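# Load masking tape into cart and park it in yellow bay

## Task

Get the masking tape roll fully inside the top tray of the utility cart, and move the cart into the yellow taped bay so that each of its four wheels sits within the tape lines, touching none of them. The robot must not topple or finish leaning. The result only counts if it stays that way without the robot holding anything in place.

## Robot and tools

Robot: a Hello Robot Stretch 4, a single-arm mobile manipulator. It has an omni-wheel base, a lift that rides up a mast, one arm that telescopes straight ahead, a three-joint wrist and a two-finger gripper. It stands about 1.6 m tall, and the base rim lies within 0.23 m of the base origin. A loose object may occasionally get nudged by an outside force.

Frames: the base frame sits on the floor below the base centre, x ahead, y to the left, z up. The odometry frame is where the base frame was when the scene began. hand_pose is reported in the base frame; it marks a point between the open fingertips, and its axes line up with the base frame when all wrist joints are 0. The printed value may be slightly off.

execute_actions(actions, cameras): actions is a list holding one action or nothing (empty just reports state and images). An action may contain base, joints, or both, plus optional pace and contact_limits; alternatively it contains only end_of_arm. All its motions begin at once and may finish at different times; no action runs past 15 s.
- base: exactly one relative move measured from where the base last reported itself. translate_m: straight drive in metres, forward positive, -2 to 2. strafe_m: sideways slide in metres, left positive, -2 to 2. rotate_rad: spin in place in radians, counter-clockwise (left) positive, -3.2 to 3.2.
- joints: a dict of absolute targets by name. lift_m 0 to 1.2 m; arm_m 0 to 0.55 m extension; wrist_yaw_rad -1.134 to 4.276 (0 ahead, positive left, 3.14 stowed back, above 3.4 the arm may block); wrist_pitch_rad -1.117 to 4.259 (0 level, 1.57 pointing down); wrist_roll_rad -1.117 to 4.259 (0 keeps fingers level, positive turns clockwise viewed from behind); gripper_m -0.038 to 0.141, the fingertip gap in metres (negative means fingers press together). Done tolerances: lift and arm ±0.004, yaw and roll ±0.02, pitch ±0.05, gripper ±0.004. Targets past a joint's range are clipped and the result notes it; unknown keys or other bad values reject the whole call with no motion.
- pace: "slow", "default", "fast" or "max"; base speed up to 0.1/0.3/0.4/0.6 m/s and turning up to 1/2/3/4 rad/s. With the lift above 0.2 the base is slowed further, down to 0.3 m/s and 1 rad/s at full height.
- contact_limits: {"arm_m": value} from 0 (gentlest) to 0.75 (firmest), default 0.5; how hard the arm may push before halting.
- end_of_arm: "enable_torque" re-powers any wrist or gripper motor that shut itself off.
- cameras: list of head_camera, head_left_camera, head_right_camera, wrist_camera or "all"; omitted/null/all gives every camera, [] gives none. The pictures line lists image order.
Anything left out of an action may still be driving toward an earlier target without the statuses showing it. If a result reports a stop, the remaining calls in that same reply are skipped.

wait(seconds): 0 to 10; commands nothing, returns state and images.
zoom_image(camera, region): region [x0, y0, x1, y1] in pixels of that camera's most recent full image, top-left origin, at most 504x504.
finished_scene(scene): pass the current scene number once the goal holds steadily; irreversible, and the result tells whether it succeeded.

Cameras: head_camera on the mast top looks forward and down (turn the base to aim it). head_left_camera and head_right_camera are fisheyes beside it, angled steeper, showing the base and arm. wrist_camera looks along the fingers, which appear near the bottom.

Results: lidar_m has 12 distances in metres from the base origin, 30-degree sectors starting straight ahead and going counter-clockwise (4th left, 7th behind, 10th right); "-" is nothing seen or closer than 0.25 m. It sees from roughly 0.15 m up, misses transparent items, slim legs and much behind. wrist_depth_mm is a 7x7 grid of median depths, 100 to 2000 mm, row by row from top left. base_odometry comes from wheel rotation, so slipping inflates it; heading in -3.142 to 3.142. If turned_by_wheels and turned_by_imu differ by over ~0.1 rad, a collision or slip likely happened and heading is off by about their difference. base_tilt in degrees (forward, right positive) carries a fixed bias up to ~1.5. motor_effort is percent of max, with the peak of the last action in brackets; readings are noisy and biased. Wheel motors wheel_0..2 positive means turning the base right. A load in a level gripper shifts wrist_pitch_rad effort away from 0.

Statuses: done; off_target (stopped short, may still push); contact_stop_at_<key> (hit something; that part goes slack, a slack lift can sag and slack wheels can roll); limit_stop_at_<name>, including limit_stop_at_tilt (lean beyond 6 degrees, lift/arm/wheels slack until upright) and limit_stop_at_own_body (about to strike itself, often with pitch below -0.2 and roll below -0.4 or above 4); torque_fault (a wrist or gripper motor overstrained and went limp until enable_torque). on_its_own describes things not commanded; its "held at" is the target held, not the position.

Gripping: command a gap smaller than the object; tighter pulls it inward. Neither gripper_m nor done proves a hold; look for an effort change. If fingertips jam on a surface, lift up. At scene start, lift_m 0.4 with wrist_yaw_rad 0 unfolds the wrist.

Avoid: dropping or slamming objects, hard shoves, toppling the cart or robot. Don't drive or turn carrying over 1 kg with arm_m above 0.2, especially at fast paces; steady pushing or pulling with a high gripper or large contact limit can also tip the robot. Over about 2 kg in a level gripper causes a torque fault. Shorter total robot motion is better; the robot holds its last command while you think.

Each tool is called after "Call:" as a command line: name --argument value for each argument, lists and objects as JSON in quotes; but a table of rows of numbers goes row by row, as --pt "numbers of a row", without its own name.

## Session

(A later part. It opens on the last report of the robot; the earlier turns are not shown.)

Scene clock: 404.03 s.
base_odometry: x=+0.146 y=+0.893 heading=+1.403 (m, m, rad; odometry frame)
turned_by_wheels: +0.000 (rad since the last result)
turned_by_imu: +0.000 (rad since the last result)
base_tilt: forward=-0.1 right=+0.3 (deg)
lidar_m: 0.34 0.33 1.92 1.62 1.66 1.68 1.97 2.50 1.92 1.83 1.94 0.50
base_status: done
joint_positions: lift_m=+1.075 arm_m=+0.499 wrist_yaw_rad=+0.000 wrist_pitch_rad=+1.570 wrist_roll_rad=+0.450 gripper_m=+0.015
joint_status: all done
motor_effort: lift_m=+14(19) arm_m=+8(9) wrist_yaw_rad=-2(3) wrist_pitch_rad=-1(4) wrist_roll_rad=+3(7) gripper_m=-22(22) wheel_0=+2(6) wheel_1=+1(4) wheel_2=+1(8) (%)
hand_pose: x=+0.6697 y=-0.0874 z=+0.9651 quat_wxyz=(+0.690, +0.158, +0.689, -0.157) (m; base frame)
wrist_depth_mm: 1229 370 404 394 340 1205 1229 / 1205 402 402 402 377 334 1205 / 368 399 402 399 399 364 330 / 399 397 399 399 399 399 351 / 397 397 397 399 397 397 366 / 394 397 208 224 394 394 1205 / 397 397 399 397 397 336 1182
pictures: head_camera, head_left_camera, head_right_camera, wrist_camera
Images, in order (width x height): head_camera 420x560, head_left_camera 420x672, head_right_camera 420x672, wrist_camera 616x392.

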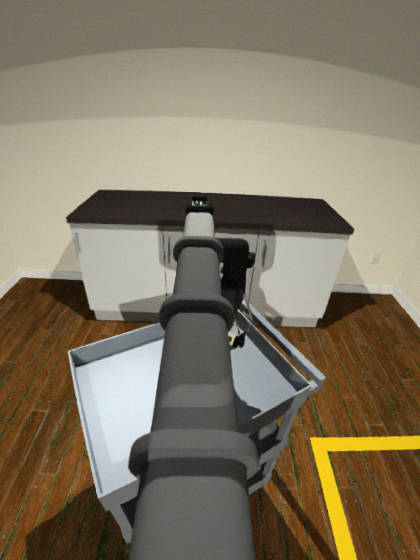

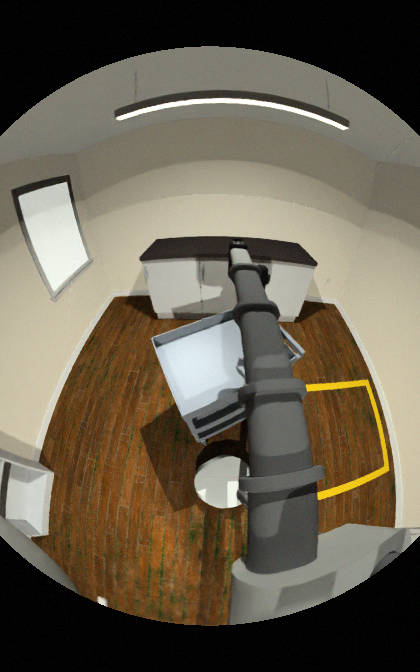

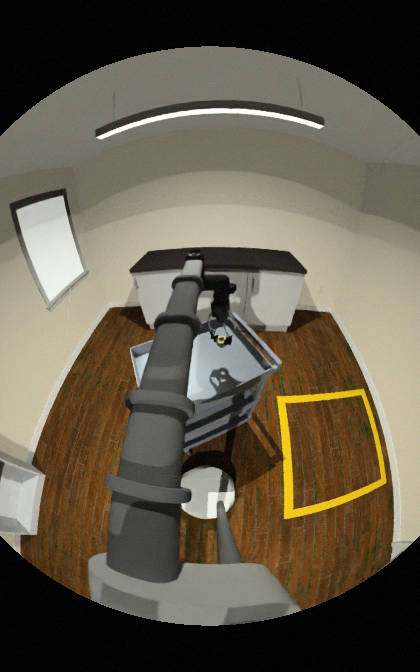

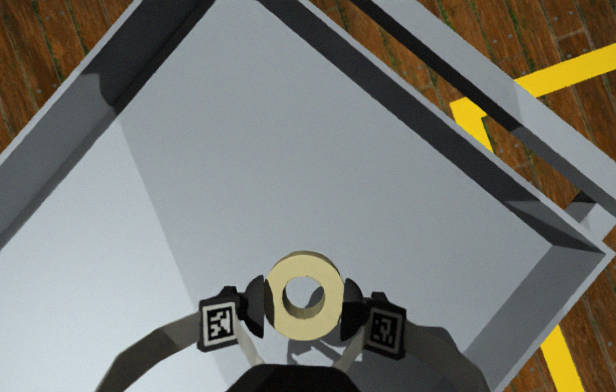

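Call:
execute_actions --actions '[{"base": {"rotate_rad": -0.231}, "joints": {"lift_m": 1.018, "arm_m": 0.484, "wrist_roll_rad": 0.33}, "pace": "fast"}]'

Scene clock: 525.13 s.
base_odometry: x=+0.146 y=+0.893 heading=+1.173 (m, m, rad; odometry frame)
turned_by_wheels: -0.231 (rad since the last result)
turned_by_imu: -0.231 (rad since the last result)
base_tilt: forward=+0.0 right=+0.2 (deg)
lidar_m: 0.40 0.33 0.35 1.88 1.63 1.89 2.17 1.66 2.09 1.83 1.82 0.63
base_status: done
joint_positions: lift_m=+1.018 arm_m=+0.486 wrist_yaw_rad=+0.000 wrist_pitch_rad=+1.570 wrist_roll_rad=+0.330 gripper_m=+0.015
joint_status: all done
motor_effort: lift_m=+14(13) arm_m=-9(9) wrist_yaw_rad=+0(2) wrist_pitch_rad=-2(2) wrist_roll_rad=+0(2) gripper_m=-23(23) wheel_0=+1(6) wheel_1=+1(6) wheel_2=+2(2) (%)
hand_pose: x=+0.6566 y=-0.0874 z=+0.9081 quat_wxyz=(+0.698, +0.116, +0.697, -0.116) (m; base frame)
wrist_depth_mm: 347 1160 274 1160 1160 1160 1160 / 347 343 1138 273 1160 1160 1160 / 343 343 342 1138 271 1160 1160 / 343 342 342 342 1160 297 1160 / 342 342 342 342 340 1138 1160 / 338 338 208 224 268 1138 1138 / 340 340 340 338 279 1160 1138
pictures: head_camera, head_left_camera, head_right_camera, wrist_camera
Images, in order (width x height): head_camera 420x560, head_left_camera 420x672, head_right_camera 420x672, wrist_camera 616x392.

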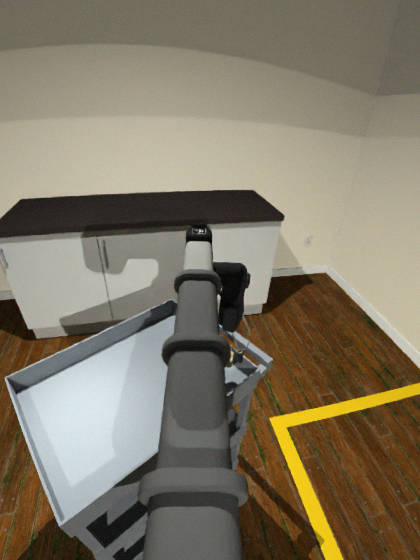

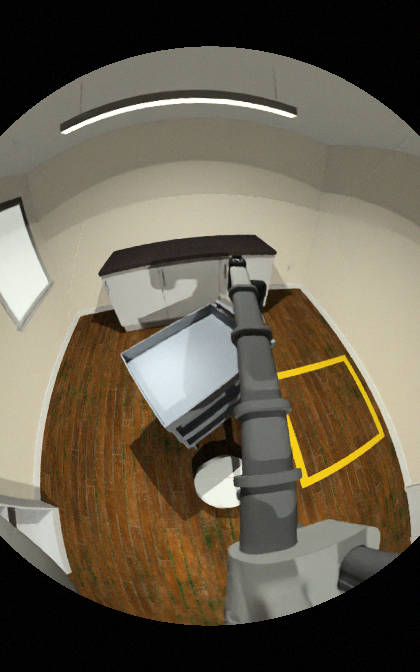

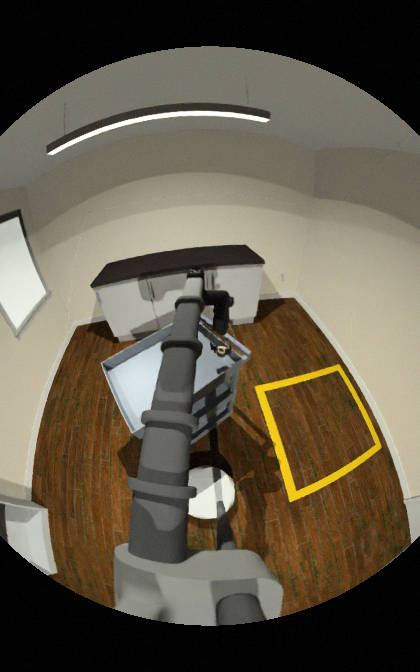

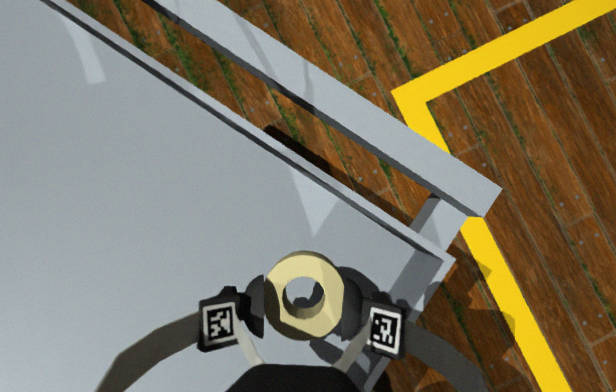

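Call:
zoom_image --camera "wrist_camera" --region '[240, 100, 520, 392]'

Call:
zoom_image --camera "head_right_camera" --region '[170, 310, 290, 450]'

Region (240, 100, 520, 392) of wrist_camera's 616x392 image, scaled by 1.726; it fills the left 483 columns of this view, and the rest is white.

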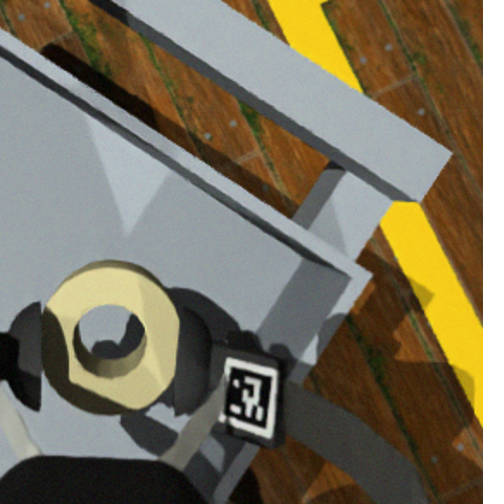

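Region (170, 310, 290, 450) of head_right_camera's 420x672 image, scaled by 3.600, with more detail than that image has; it fills the left 432 columns of this view, and the rest is white.

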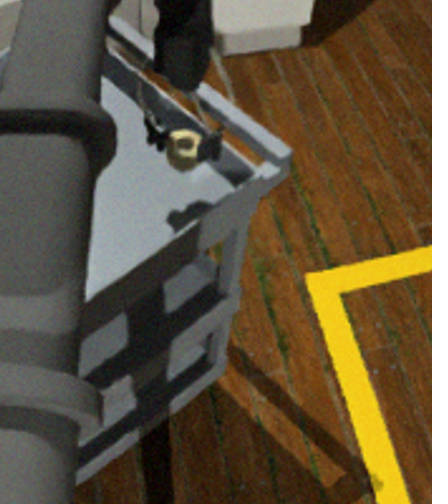

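Call:
execute_actions --actions '[{"joints": {"lift_m": 0.933}, "pace": "fast"}]'

Scene clock: 547.00 s.
base_odometry: x=+0.146 y=+0.893 heading=+1.173 (m, m, rad; odometry frame)
turned_by_wheels: +0.000 (rad since the last result)
turned_by_imu: +0.001 (rad since the last result)
base_tilt: forward=+0.0 right=+0.3 (deg)
lidar_m: 0.38 0.33 0.35 1.86 1.61 1.89 2.18 1.66 2.08 1.84 1.84 0.65
base_status: not commanded
joint_positions: lift_m=+0.933 arm_m=+0.486 wrist_yaw_rad=+0.000 wrist_pitch_rad=+1.570 wrist_roll_rad=+0.330 gripper_m=+0.015
joint_status: all done
motor_effort: lift_m=+14(14) arm_m=-9(9) wrist_yaw_rad=-2(1) wrist_pitch_rad=-1(1) wrist_roll_rad=+1(0) gripper_m=-21(17) wheel_0=+2(2) wheel_1=+1(1) wheel_2=+2(2) (%)
hand_pose: x=+0.6567 y=-0.0874 z=+0.8231 quat_wxyz=(+0.698, +0.116, +0.697, -0.116) (m; base frame)
wrist_depth_mm: 258 257 1078 187 1060 1060 1060 / 258 257 257 1060 187 1098 1060 / 256 257 257 1078 1078 186 1060 / 256 256 255 256 1042 211 191 / 255 256 256 255 254 211 1060 / 255 255 208 224 233 208 1060 / 255 254 253 253 213 1025 1042
pictures: head_camera, head_left_camera, head_right_camera, wrist_camera
Images, in order (width x height): head_camera 420x560, head_left_camera 420x672, head_right_camera 420x672, wrist_camera 616x392.

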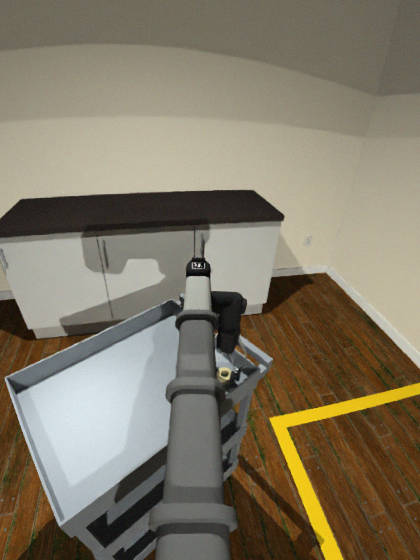

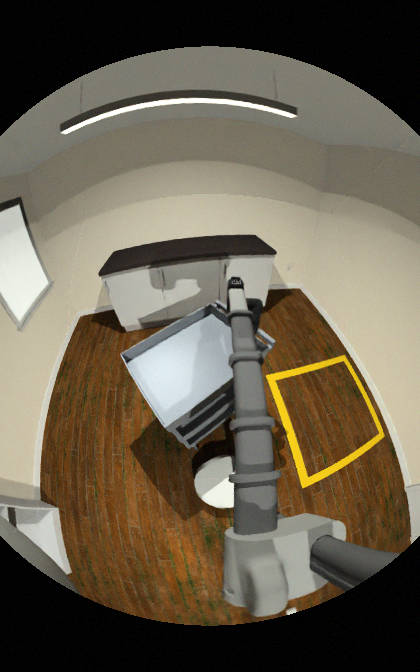

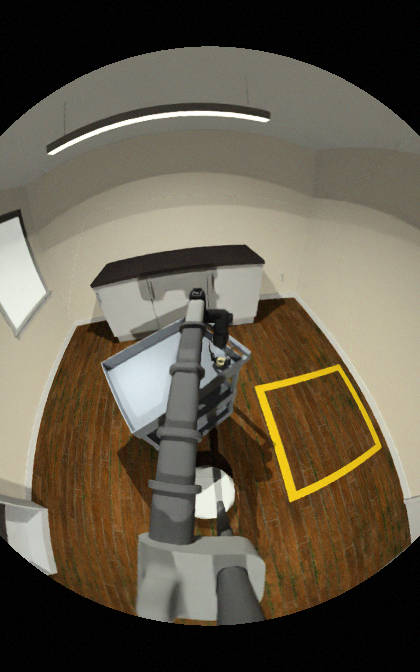

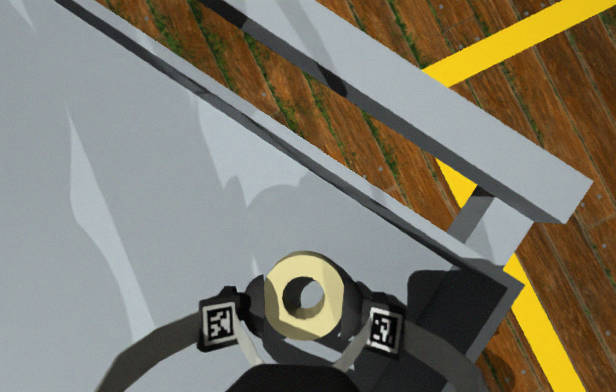

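Call:
zoom_image --camera "head_camera" --region '[200, 330, 300, 430]'

Call:
zoom_image --camera "head_camera" --region '[0, 350, 140, 550]'

Call:
zoom_image --camera "wrist_camera" --region '[330, 150, 616, 392]'

Region (200, 330, 300, 430) of head_camera's 420x560 image, scaled by 5.040, with more detail than that image has.

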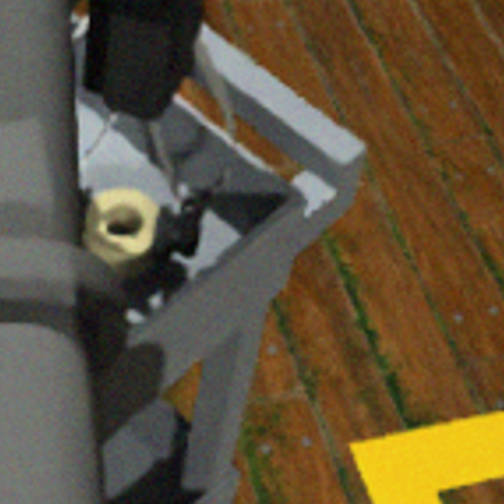

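Region (0, 350, 140, 550) of head_camera's 420x560 image, scaled by 2.520, with more detail than that image has; it fills the left 353 columns of this view, and the rest is white.

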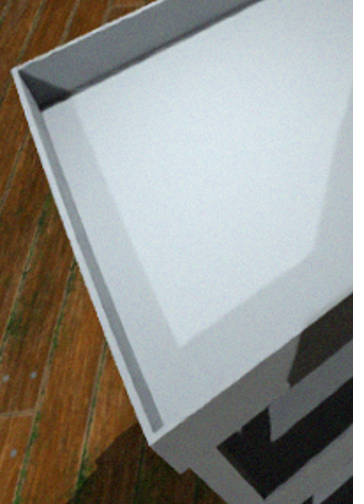

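Region (330, 150, 616, 392) of wrist_camera's 616x392 image, scaled by 1.762; it fills the top 426 rows of this view, and the rest is white.

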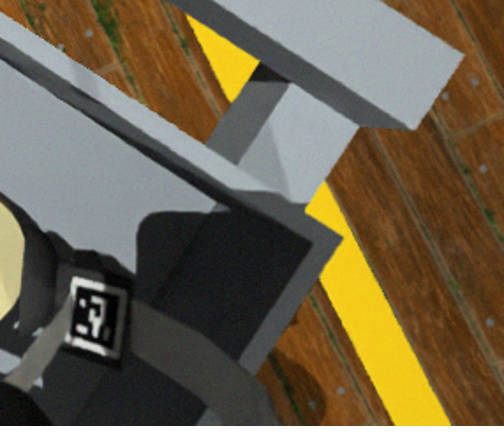

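Call:
execute_actions --actions '[{"joints": {"gripper_m": 0.135}}]'

Scene clock: 558.67 s.
base_odometry: x=+0.146 y=+0.893 heading=+1.173 (m, m, rad; odometry frame)
turned_by_wheels: +0.000 (rad since the last result)
turned_by_imu: +0.002 (rad since the last result)
base_tilt: forward=+0.0 right=+0.3 (deg)
lidar_m: 0.39 0.32 0.35 1.87 1.64 1.89 2.15 1.67 2.07 1.83 1.85 0.64
base_status: not commanded
joint_positions: lift_m=+0.933 arm_m=+0.486 wrist_yaw_rad=+0.000 wrist_pitch_rad=+1.569 wrist_roll_rad=+0.330 gripper_m=+0.135
joint_status: all done
motor_effort: lift_m=+14(14) arm_m=-8(9) wrist_yaw_rad=-1(2) wrist_pitch_rad=+1(4) wrist_roll_rad=+1(1) gripper_m=-1(25) wheel_0=+2(2) wheel_1=+1(2) wheel_2=+2(2) (%)
hand_pose: x=+0.6571 y=-0.0874 z=+0.8231 quat_wxyz=(+0.698, +0.116, +0.697, -0.116) (m; base frame)
wrist_depth_mm: 258 258 1078 188 1078 1078 1078 / 259 258 258 1078 187 1060 1078 / 256 257 258 1060 1078 186 1060 / 256 256 256 255 1078 210 186 / 256 256 255 256 254 211 1042 / 256 255 254 230 219 206 1078 / 254 254 254 153 239 1060 1060
pictures: head_camera, head_left_camera, head_right_camera, wrist_camera
Images, in order (width x height): head_camera 420x560, head_left_camera 420x672, head_right_camera 420x672, wrist_camera 616x392.

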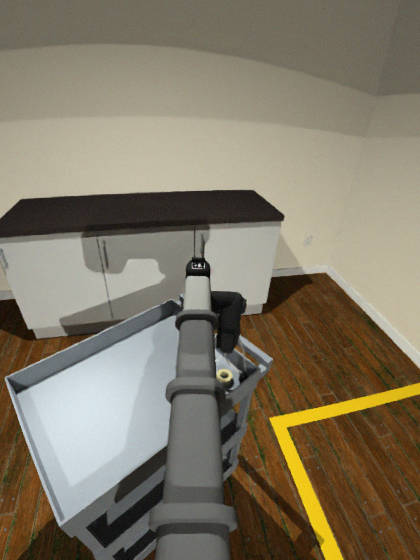

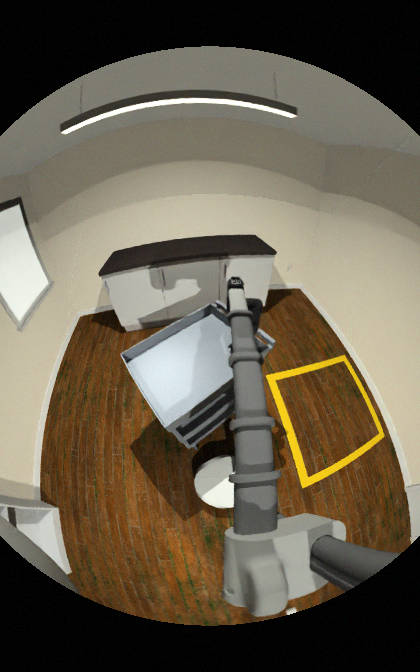

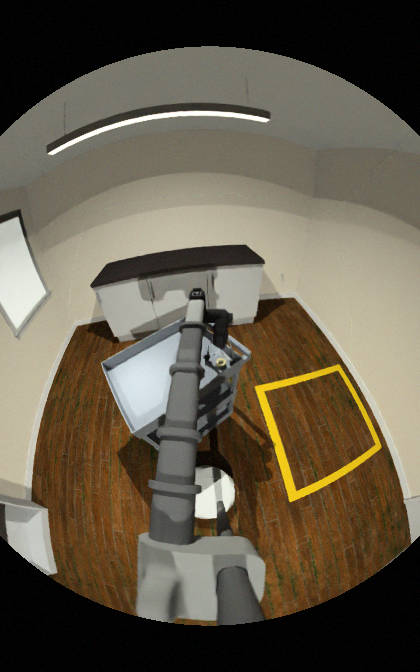

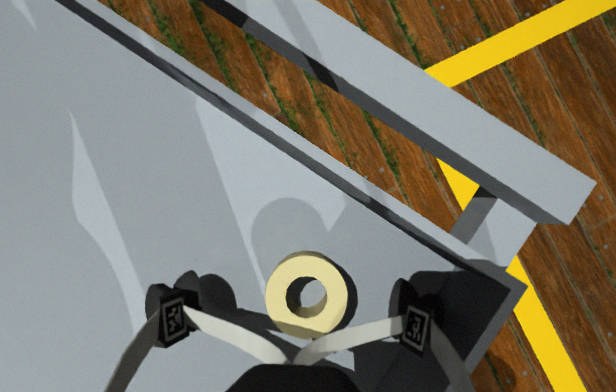

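Call:
zoom_image --camera "wrist_camera" --region '[100, 220, 540, 392]'

Call:
zoom_image --camera "head_camera" --region '[200, 330, 300, 430]'

Call:
zoom_image --camera "wrist_camera" --region '[330, 150, 616, 392]'

Call:
zoom_image --camera "wrist_camera" --region '[110, 250, 280, 392]'

Region (100, 220, 540, 392) of wrist_camera's 616x392 image, scaled by 1.145; it fills the top 197 rows of this view, and the rest is white.

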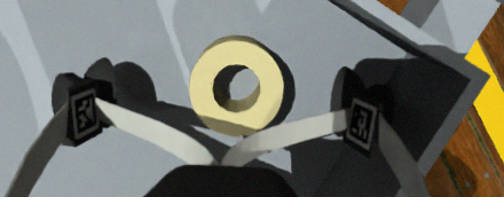

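Region (200, 330, 300, 430) of head_camera's 420x560 image, scaled by 5.040, with more detail than that image has.

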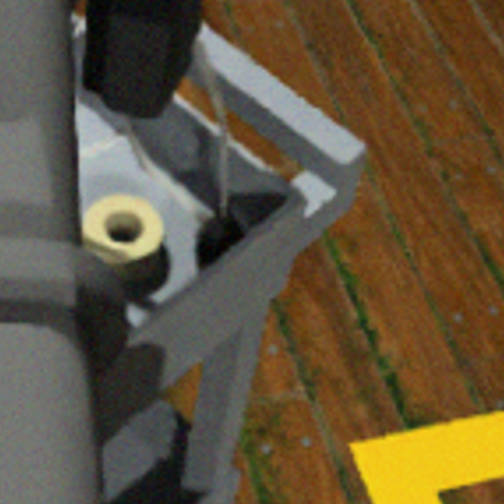

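Region (330, 150, 616, 392) of wrist_camera's 616x392 image, scaled by 1.762; it fills the top 426 rows of this view, and the rest is white.

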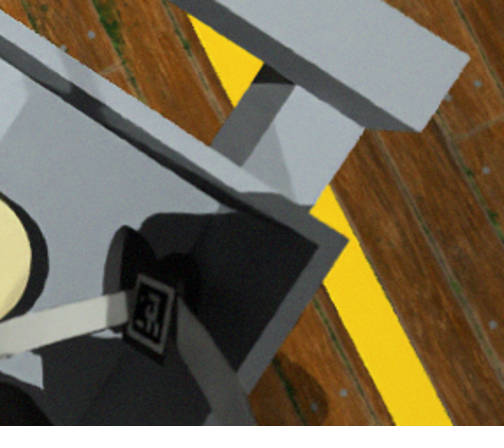

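Region (110, 250, 280, 392) of wrist_camera's 616x392 image, scaled by 2.965; it fills the top 421 rows of this view, and the rest is white.

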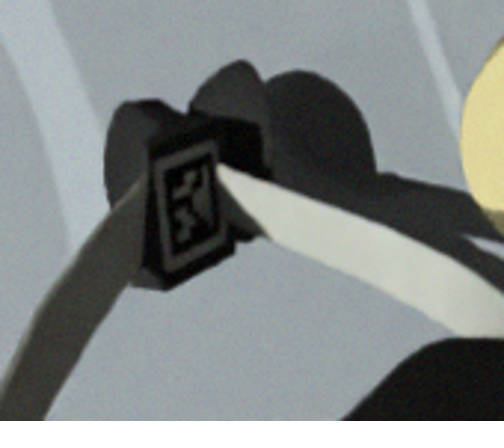

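Call:
execute_actions --actions '[{"joints": {"lift_m": 1.012, "gripper_m": 0.102}, "pace": "max"}]' --cameras '["wrist_camera"]'

Call:
execute_actions --actions '[{"base": {"rotate_rad": -0.17}, "joints": {"arm_m": 0.497, "wrist_roll_rad": 0.04}, "pace": "fast"}]'

Scene clock: 679.97 s.
base_odometry: x=+0.146 y=+0.893 heading=+1.173 (m, m, rad; odometry frame)
turned_by_wheels: +0.000 (rad since the last result)
turned_by_imu: +0.001 (rad since the last result)
base_tilt: forward=+0.0 right=+0.3 (deg)
lidar_m: 0.38 0.33 0.34 1.87 1.63 1.88 2.16 1.66 2.09 1.83 1.83 0.64
base_status: not commanded
joint_positions: lift_m=+1.012 arm_m=+0.486 wrist_yaw_rad=+0.000 wrist_pitch_rad=+1.570 wrist_roll_rad=+0.330 gripper_m=+0.102
joint_status: all done
motor_effort: lift_m=+22(25) arm_m=-8(9) wrist_yaw_rad=-3(3) wrist_pitch_rad=+0(5) wrist_roll_rad=+1(1) gripper_m=+0(0) wheel_0=+2(2) wheel_1=+1(1) wheel_2=+2(2) (%)
hand_pose: x=+0.6567 y=-0.0874 z=+0.9015 quat_wxyz=(+0.698, +0.116, +0.697, -0.116) (m; base frame)
wrist_depth_mm: 340 1138 267 1160 1160 1138 1138 / 336 340 1160 267 1138 1138 1138 / 336 336 336 1160 265 1138 1138 / 336 334 334 336 1138 289 1138 / 334 336 336 334 334 1118 1138 / 334 334 221 334 224 1138 1118 / 334 332 332 153 279 1138 1138
pictures: wrist_camera
Images, in order (width x height): wrist_camera 616x392.

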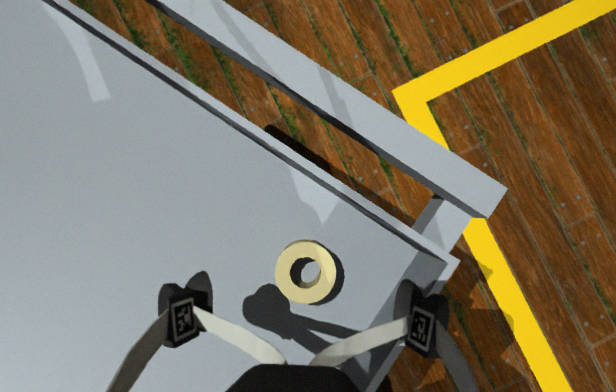

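Scene clock: 680.90 s.
base_odometry: x=+0.146 y=+0.893 heading=+1.003 (m, m, rad; odometry frame)
turned_by_wheels: -0.170 (rad since the last result)
turned_by_imu: -0.171 (rad since the last result)
base_tilt: forward=+0.0 right=+0.3 (deg)
lidar_m: 0.43 0.34 0.34 1.88 1.64 1.75 2.15 1.65 2.28 1.85 1.83 2.05
base_status: done
joint_positions: lift_m=+1.012 arm_m=+0.496 wrist_yaw_rad=+0.000 wrist_pitch_rad=+1.570 wrist_roll_rad=+0.040 gripper_m=+0.102
joint_status: all done
motor_effort: lift_m=+22(22) arm_m=+9(11) wrist_yaw_rad=-1(1) wrist_pitch_rad=-1(1) wrist_roll_rad=+0(3) gripper_m=+0(2) wheel_0=-1(5) wheel_1=-1(5) wheel_2=-1(8) (%)
hand_pose: x=+0.6667 y=-0.0874 z=+0.9015 quat_wxyz=(+0.707, +0.014, +0.707, -0.014) (m; base frame)
wrist_depth_mm: 442 268 1138 1138 1138 1182 1118 / 338 597 1160 1138 1160 1160 1138 / 338 338 340 1160 1160 1160 1118 / 338 336 336 264 1138 1118 1138 / 336 334 332 290 1118 1138 1138 / 336 336 221 1138 224 1138 1118 / 334 332 332 153 1118 1138 1138
pictures: head_camera, head_left_camera, head_right_camera, wrist_camera
Images, in order (width x height): head_camera 420x560, head_left_camera 420x672, head_right_camera 420x672, wrist_camera 616x392.

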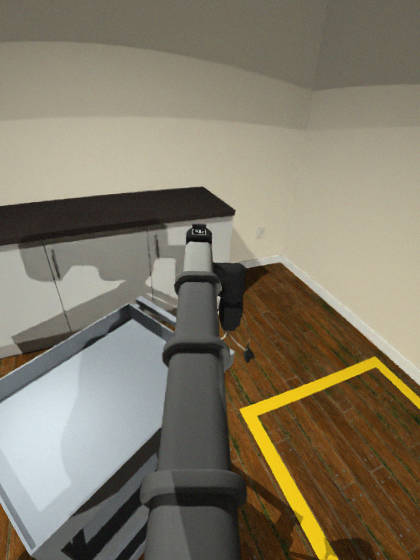

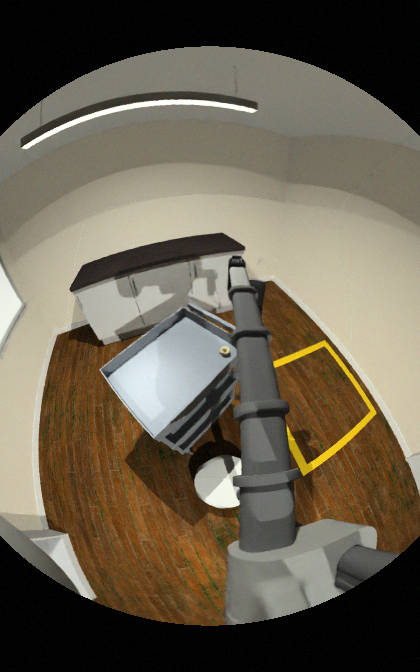

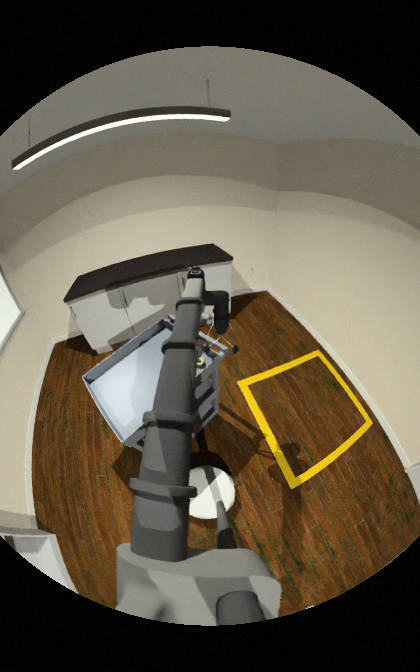

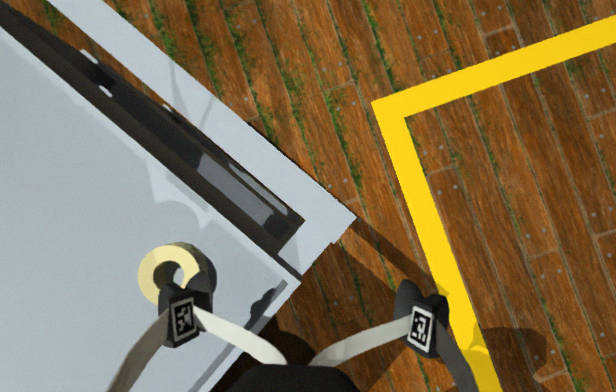

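Call:
zoom_image --camera "wrist_camera" --region '[120, 130, 480, 392]'

Call:
zoom_image --camera "wrist_camera" --region '[40, 20, 320, 270]'

Call:
zoom_image --camera "head_right_camera" --region '[160, 320, 280, 460]'

Region (120, 130, 480, 392) of wrist_camera's 616x392 image, scaled by 1.400; it fills the top 367 rows of this view, and the rest is white.

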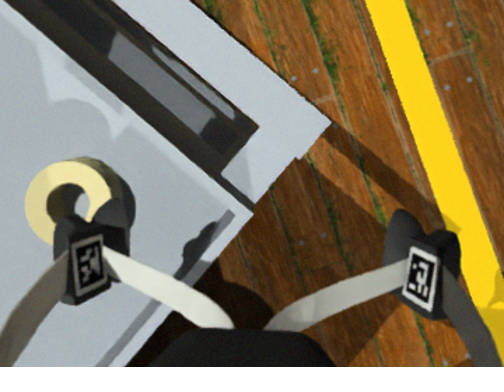

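Region (40, 20, 320, 270) of wrist_camera's 616x392 image, scaled by 1.800; it fills the top 450 rows of this view, and the rest is white.

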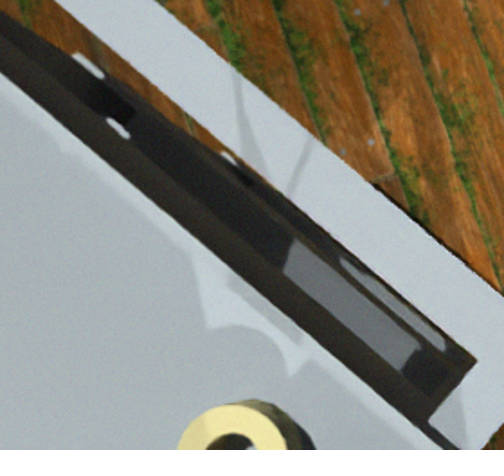

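Region (160, 320, 280, 460) of head_right_camera's 420x672 image, scaled by 3.600, with more detail than that image has; it fills the left 432 columns of this view, and the rest is white.

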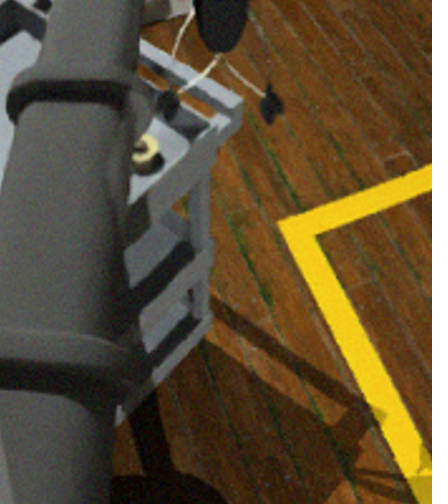

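Call:
execute_actions --actions '[{"joints": {"lift_m": 0.962}, "pace": "fast"}]'

Scene clock: 704.80 s.
base_odometry: x=+0.146 y=+0.893 heading=+1.003 (m, m, rad; odometry frame)
turned_by_wheels: +0.000 (rad since the last result)
turned_by_imu: +0.001 (rad since the last result)
base_tilt: forward=-0.1 right=+0.3 (deg)
lidar_m: 0.45 0.35 0.33 1.88 1.62 1.76 2.16 1.64 2.30 1.85 1.83 2.04
base_status: not commanded
joint_positions: lift_m=+0.962 arm_m=+0.496 wrist_yaw_rad=+0.000 wrist_pitch_rad=+1.570 wrist_roll_rad=+0.040 gripper_m=+0.102
joint_status: all done
motor_effort: lift_m=+14(20) arm_m=+8(8) wrist_yaw_rad=-1(2) wrist_pitch_rad=-1(0) wrist_roll_rad=+1(0) gripper_m=-1(2) wheel_0=-1(1) wheel_1=-1(1) wheel_2=-1(1) (%)
hand_pose: x=+0.6667 y=-0.0874 z=+0.8521 quat_wxyz=(+0.707, +0.014, +0.707, -0.014) (m; base frame)
wrist_depth_mm: 477 217 1098 1098 1098 1098 1078 / 272 304 1098 1098 1098 1098 1078 / 287 286 216 1118 1098 1118 1098 / 286 286 539 215 1098 1098 1060 / 286 283 285 239 1078 1078 1078 / 286 260 220 1078 224 1060 1078 / 283 283 274 153 1078 1078 1078
pictures: head_camera, head_left_camera, head_right_camera, wrist_camera
Images, in order (width x height): head_camera 420x560, head_left_camera 420x672, head_right_camera 420x672, wrist_camera 616x392.

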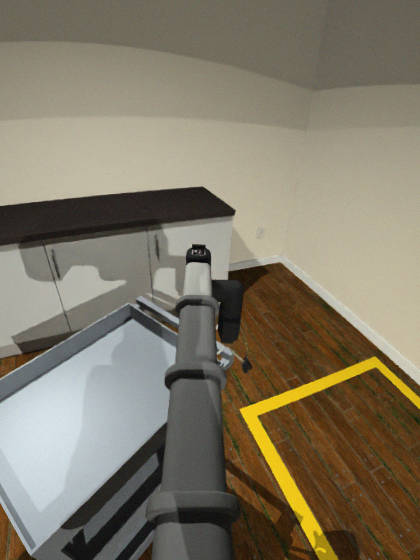

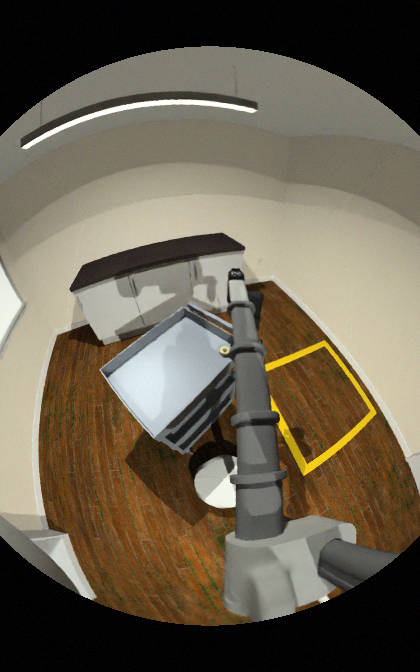

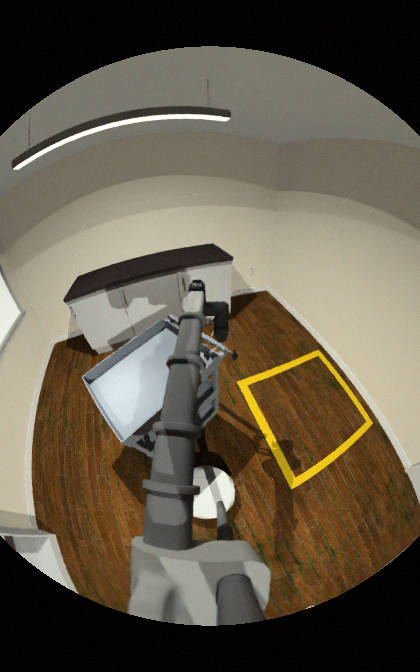

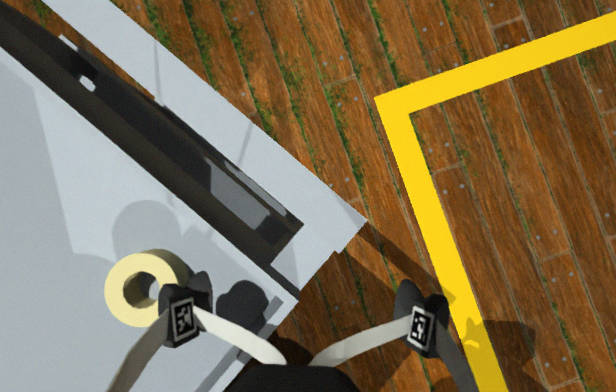

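Call:
zoom_image --camera "head_camera" --region '[220, 340, 420, 560]'

Call:
zoom_image --camera "wrist_camera" --region '[90, 200, 480, 392]'

Region (220, 340, 420, 560) of head_camera's 420x560 image, scaled by 2.291, with more detail than that image has; it fills the left 458 columns of this view, and the rest is white.

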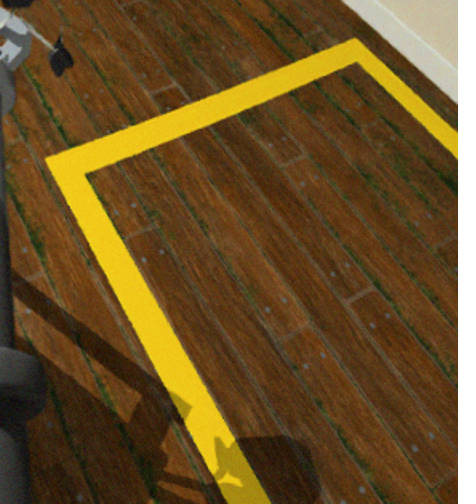

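Region (90, 200, 480, 392) of wrist_camera's 616x392 image, scaled by 1.292; it fills the top 248 rows of this view, and the rest is white.

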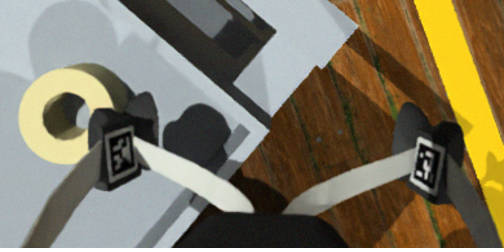

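Call:
execute_actions --actions '[{"base": {"strafe_m": -1.35}, "joints": {"gripper_m": 0.075}, "pace": "fast"}]'

Scene clock: 761.83 s.
base_odometry: x=+1.284 y=+0.168 heading=+1.002 (m, m, rad; odometry frame)
turned_by_wheels: +0.000 (rad since the last result)
turned_by_imu: +0.016 (rad since the last result)
base_tilt: forward=+0.0 right=+0.3 (deg)
lidar_m: 0.56 0.54 0.59 3.18 2.86 1.45 1.49 1.35 0.72 0.57 0.57 0.64
base_status: done
joint_positions: lift_m=+0.962 arm_m=+0.496 wrist_yaw_rad=+0.000 wrist_pitch_rad=+1.571 wrist_roll_rad=+0.040 gripper_m=+0.075
joint_status: all done
motor_effort: lift_m=+16(16) arm_m=+8(8) wrist_yaw_rad=+0(1) wrist_pitch_rad=-1(15) wrist_roll_rad=+1(4) gripper_m=+0(16) wheel_0=-1(32) wheel_1=+0(9) wheel_2=-2(13) (%)
hand_pose: x=+0.6664 y=-0.0874 z=+0.8520 quat_wxyz=(+0.707, +0.014, +0.707, -0.014) (m; base frame)
wrist_depth_mm: 290 287 549 1118 741 459 345 / 289 289 549 216 854 500 364 / 287 286 286 216 1008 549 389 / 286 286 285 539 1008 609 415 / 286 283 285 240 976 683 449 / 283 285 214 283 220 788 496 / 285 245 220 155 1078 788 544
pictures: head_camera, head_left_camera, head_right_camera, wrist_camera
Images, in order (width x height): head_camera 420x560, head_left_camera 420x672, head_right_camera 420x672, wrist_camera 616x392.

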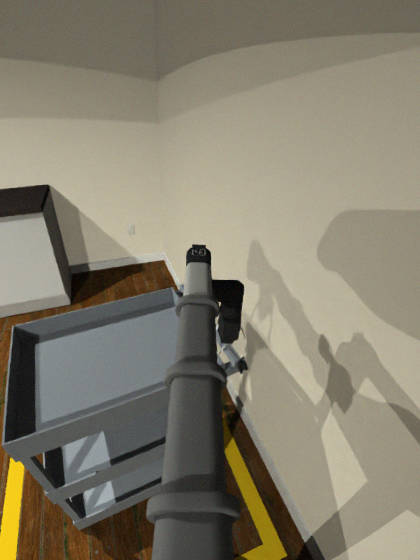

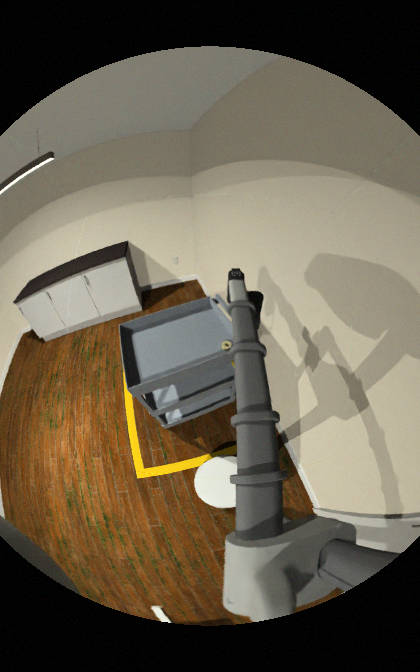

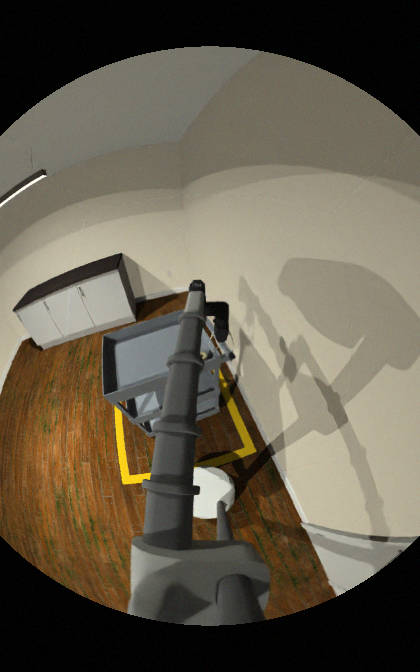

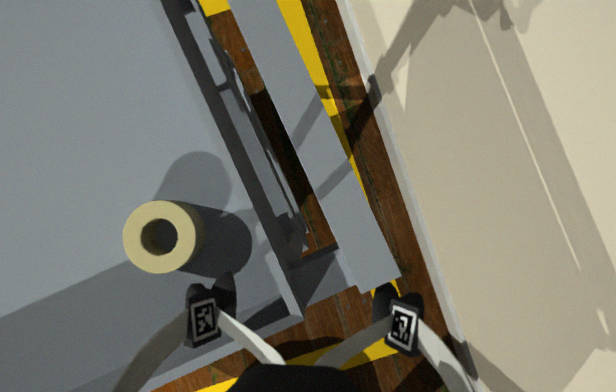

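Call:
zoom_image --camera "head_camera" --region '[0, 270, 290, 560]'

Call:
zoom_image --camera "head_right_camera" --region '[80, 290, 290, 500]'

Call:
zoom_image --camera "head_left_camera" --region '[90, 280, 290, 490]'

Call:
zoom_image --camera "wrist_camera" --region '[100, 150, 500, 392]'

Region (0, 270, 290, 560) of head_camera's 420x560 image, scaled by 1.738, with more detail than that image has.

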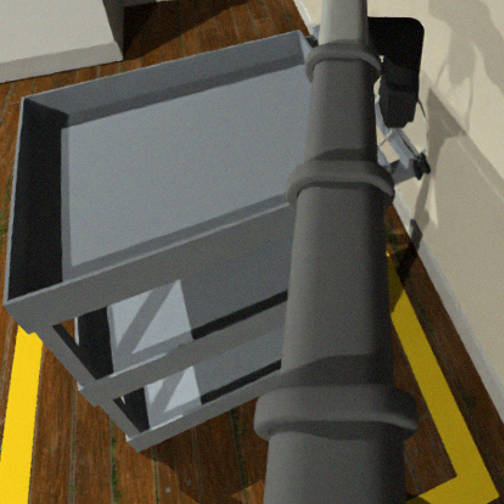

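Region (80, 290, 290, 500) of head_right_camera's 420x672 image, scaled by 2.400, with more detail than that image has.

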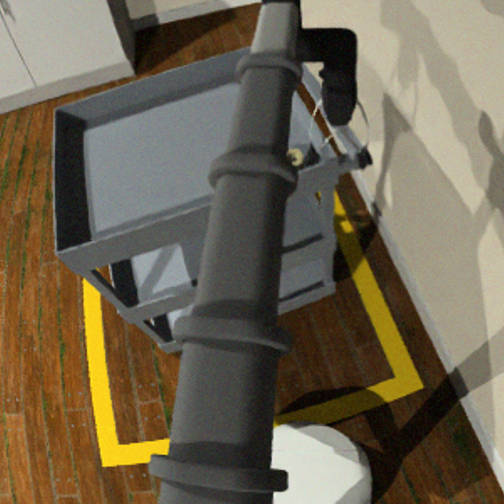

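Region (90, 280, 290, 490) of head_left_camera's 420x672 image, scaled by 2.400, with more detail than that image has; it fills the left 480 columns of this view, and the rest is white.

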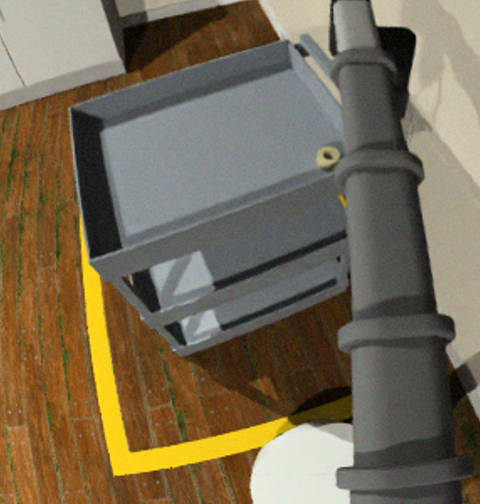

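Region (100, 150, 500, 392) of wrist_camera's 616x392 image, scaled by 1.260; it fills the top 305 rows of this view, and the rest is white.

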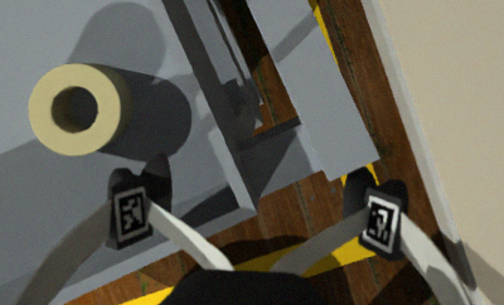

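Call:
execute_actions --actions '[{"joints": {"lift_m": 1.01}, "pace": "fast"}]'

Scene clock: 801.43 s.
base_odometry: x=+1.284 y=+0.168 heading=+1.002 (m, m, rad; odometry frame)
turned_by_wheels: +0.000 (rad since the last result)
turned_by_imu: +0.001 (rad since the last result)
base_tilt: forward=-0.1 right=+0.3 (deg)
lidar_m: 0.56 0.53 0.57 3.16 2.84 1.42 1.48 1.35 0.70 0.58 0.56 0.63
base_status: not commanded
joint_positions: lift_m=+1.010 arm_m=+0.496 wrist_yaw_rad=+0.000 wrist_pitch_rad=+1.570 wrist_roll_rad=+0.040 gripper_m=+0.075
joint_status: all done
motor_effort: lift_m=+23(23) arm_m=+8(8) wrist_yaw_rad=+0(1) wrist_pitch_rad=-1(2) wrist_roll_rad=+1(0) gripper_m=-5(8) wheel_0=-1(1) wheel_1=+0(0) wheel_2=-2(2) (%)
hand_pose: x=+0.6666 y=-0.0874 z=+0.8994 quat_wxyz=(+0.707, +0.014, +0.707, -0.014) (m; base frame)
wrist_depth_mm: 338 338 343 1138 741 462 343 / 336 336 336 1160 866 504 366 / 338 334 336 991 1008 559 389 / 334 332 334 585 1118 603 418 / 334 332 330 285 1118 691 449 / 332 332 215 1138 222 778 484 / 330 304 1138 158 1118 768 539
pictures: head_camera, head_left_camera, head_right_camera, wrist_camera
Images, in order (width x height): head_camera 420x560, head_left_camera 420x672, head_right_camera 420x672, wrist_camera 616x392.

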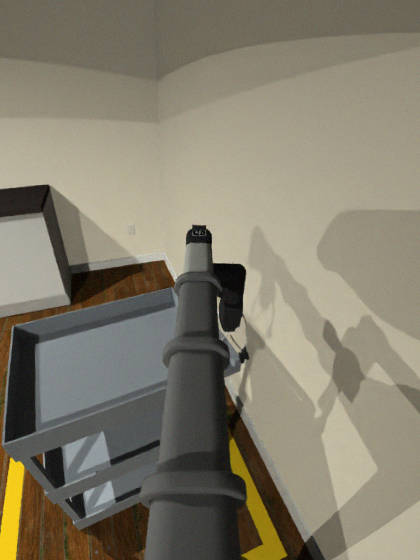

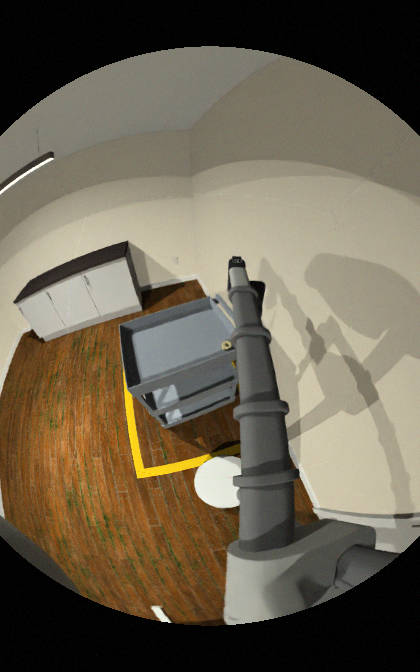

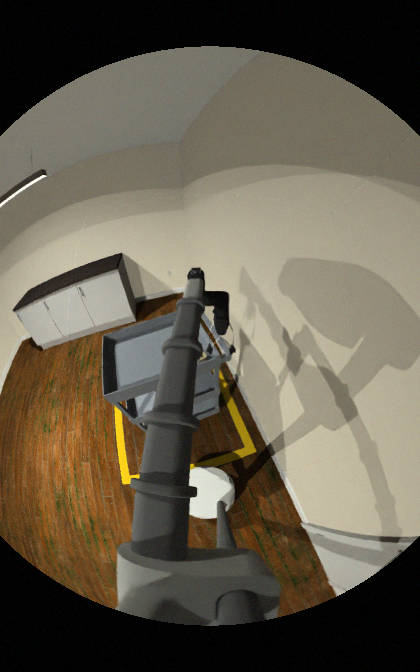

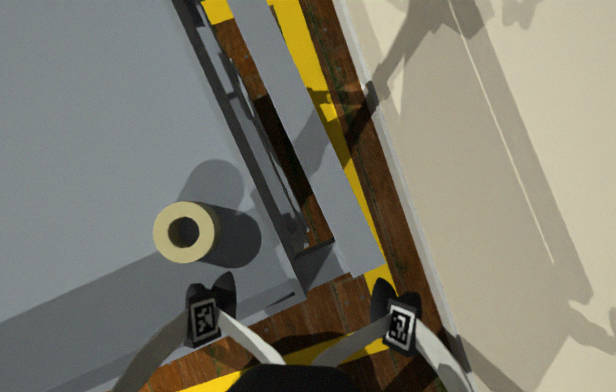

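The tape is lying flat in the top tray. The cart is well inside the bay and the gripper is lifted clear of it.

Call:
finished_scene --scene 2

The scene is finished: the task was done.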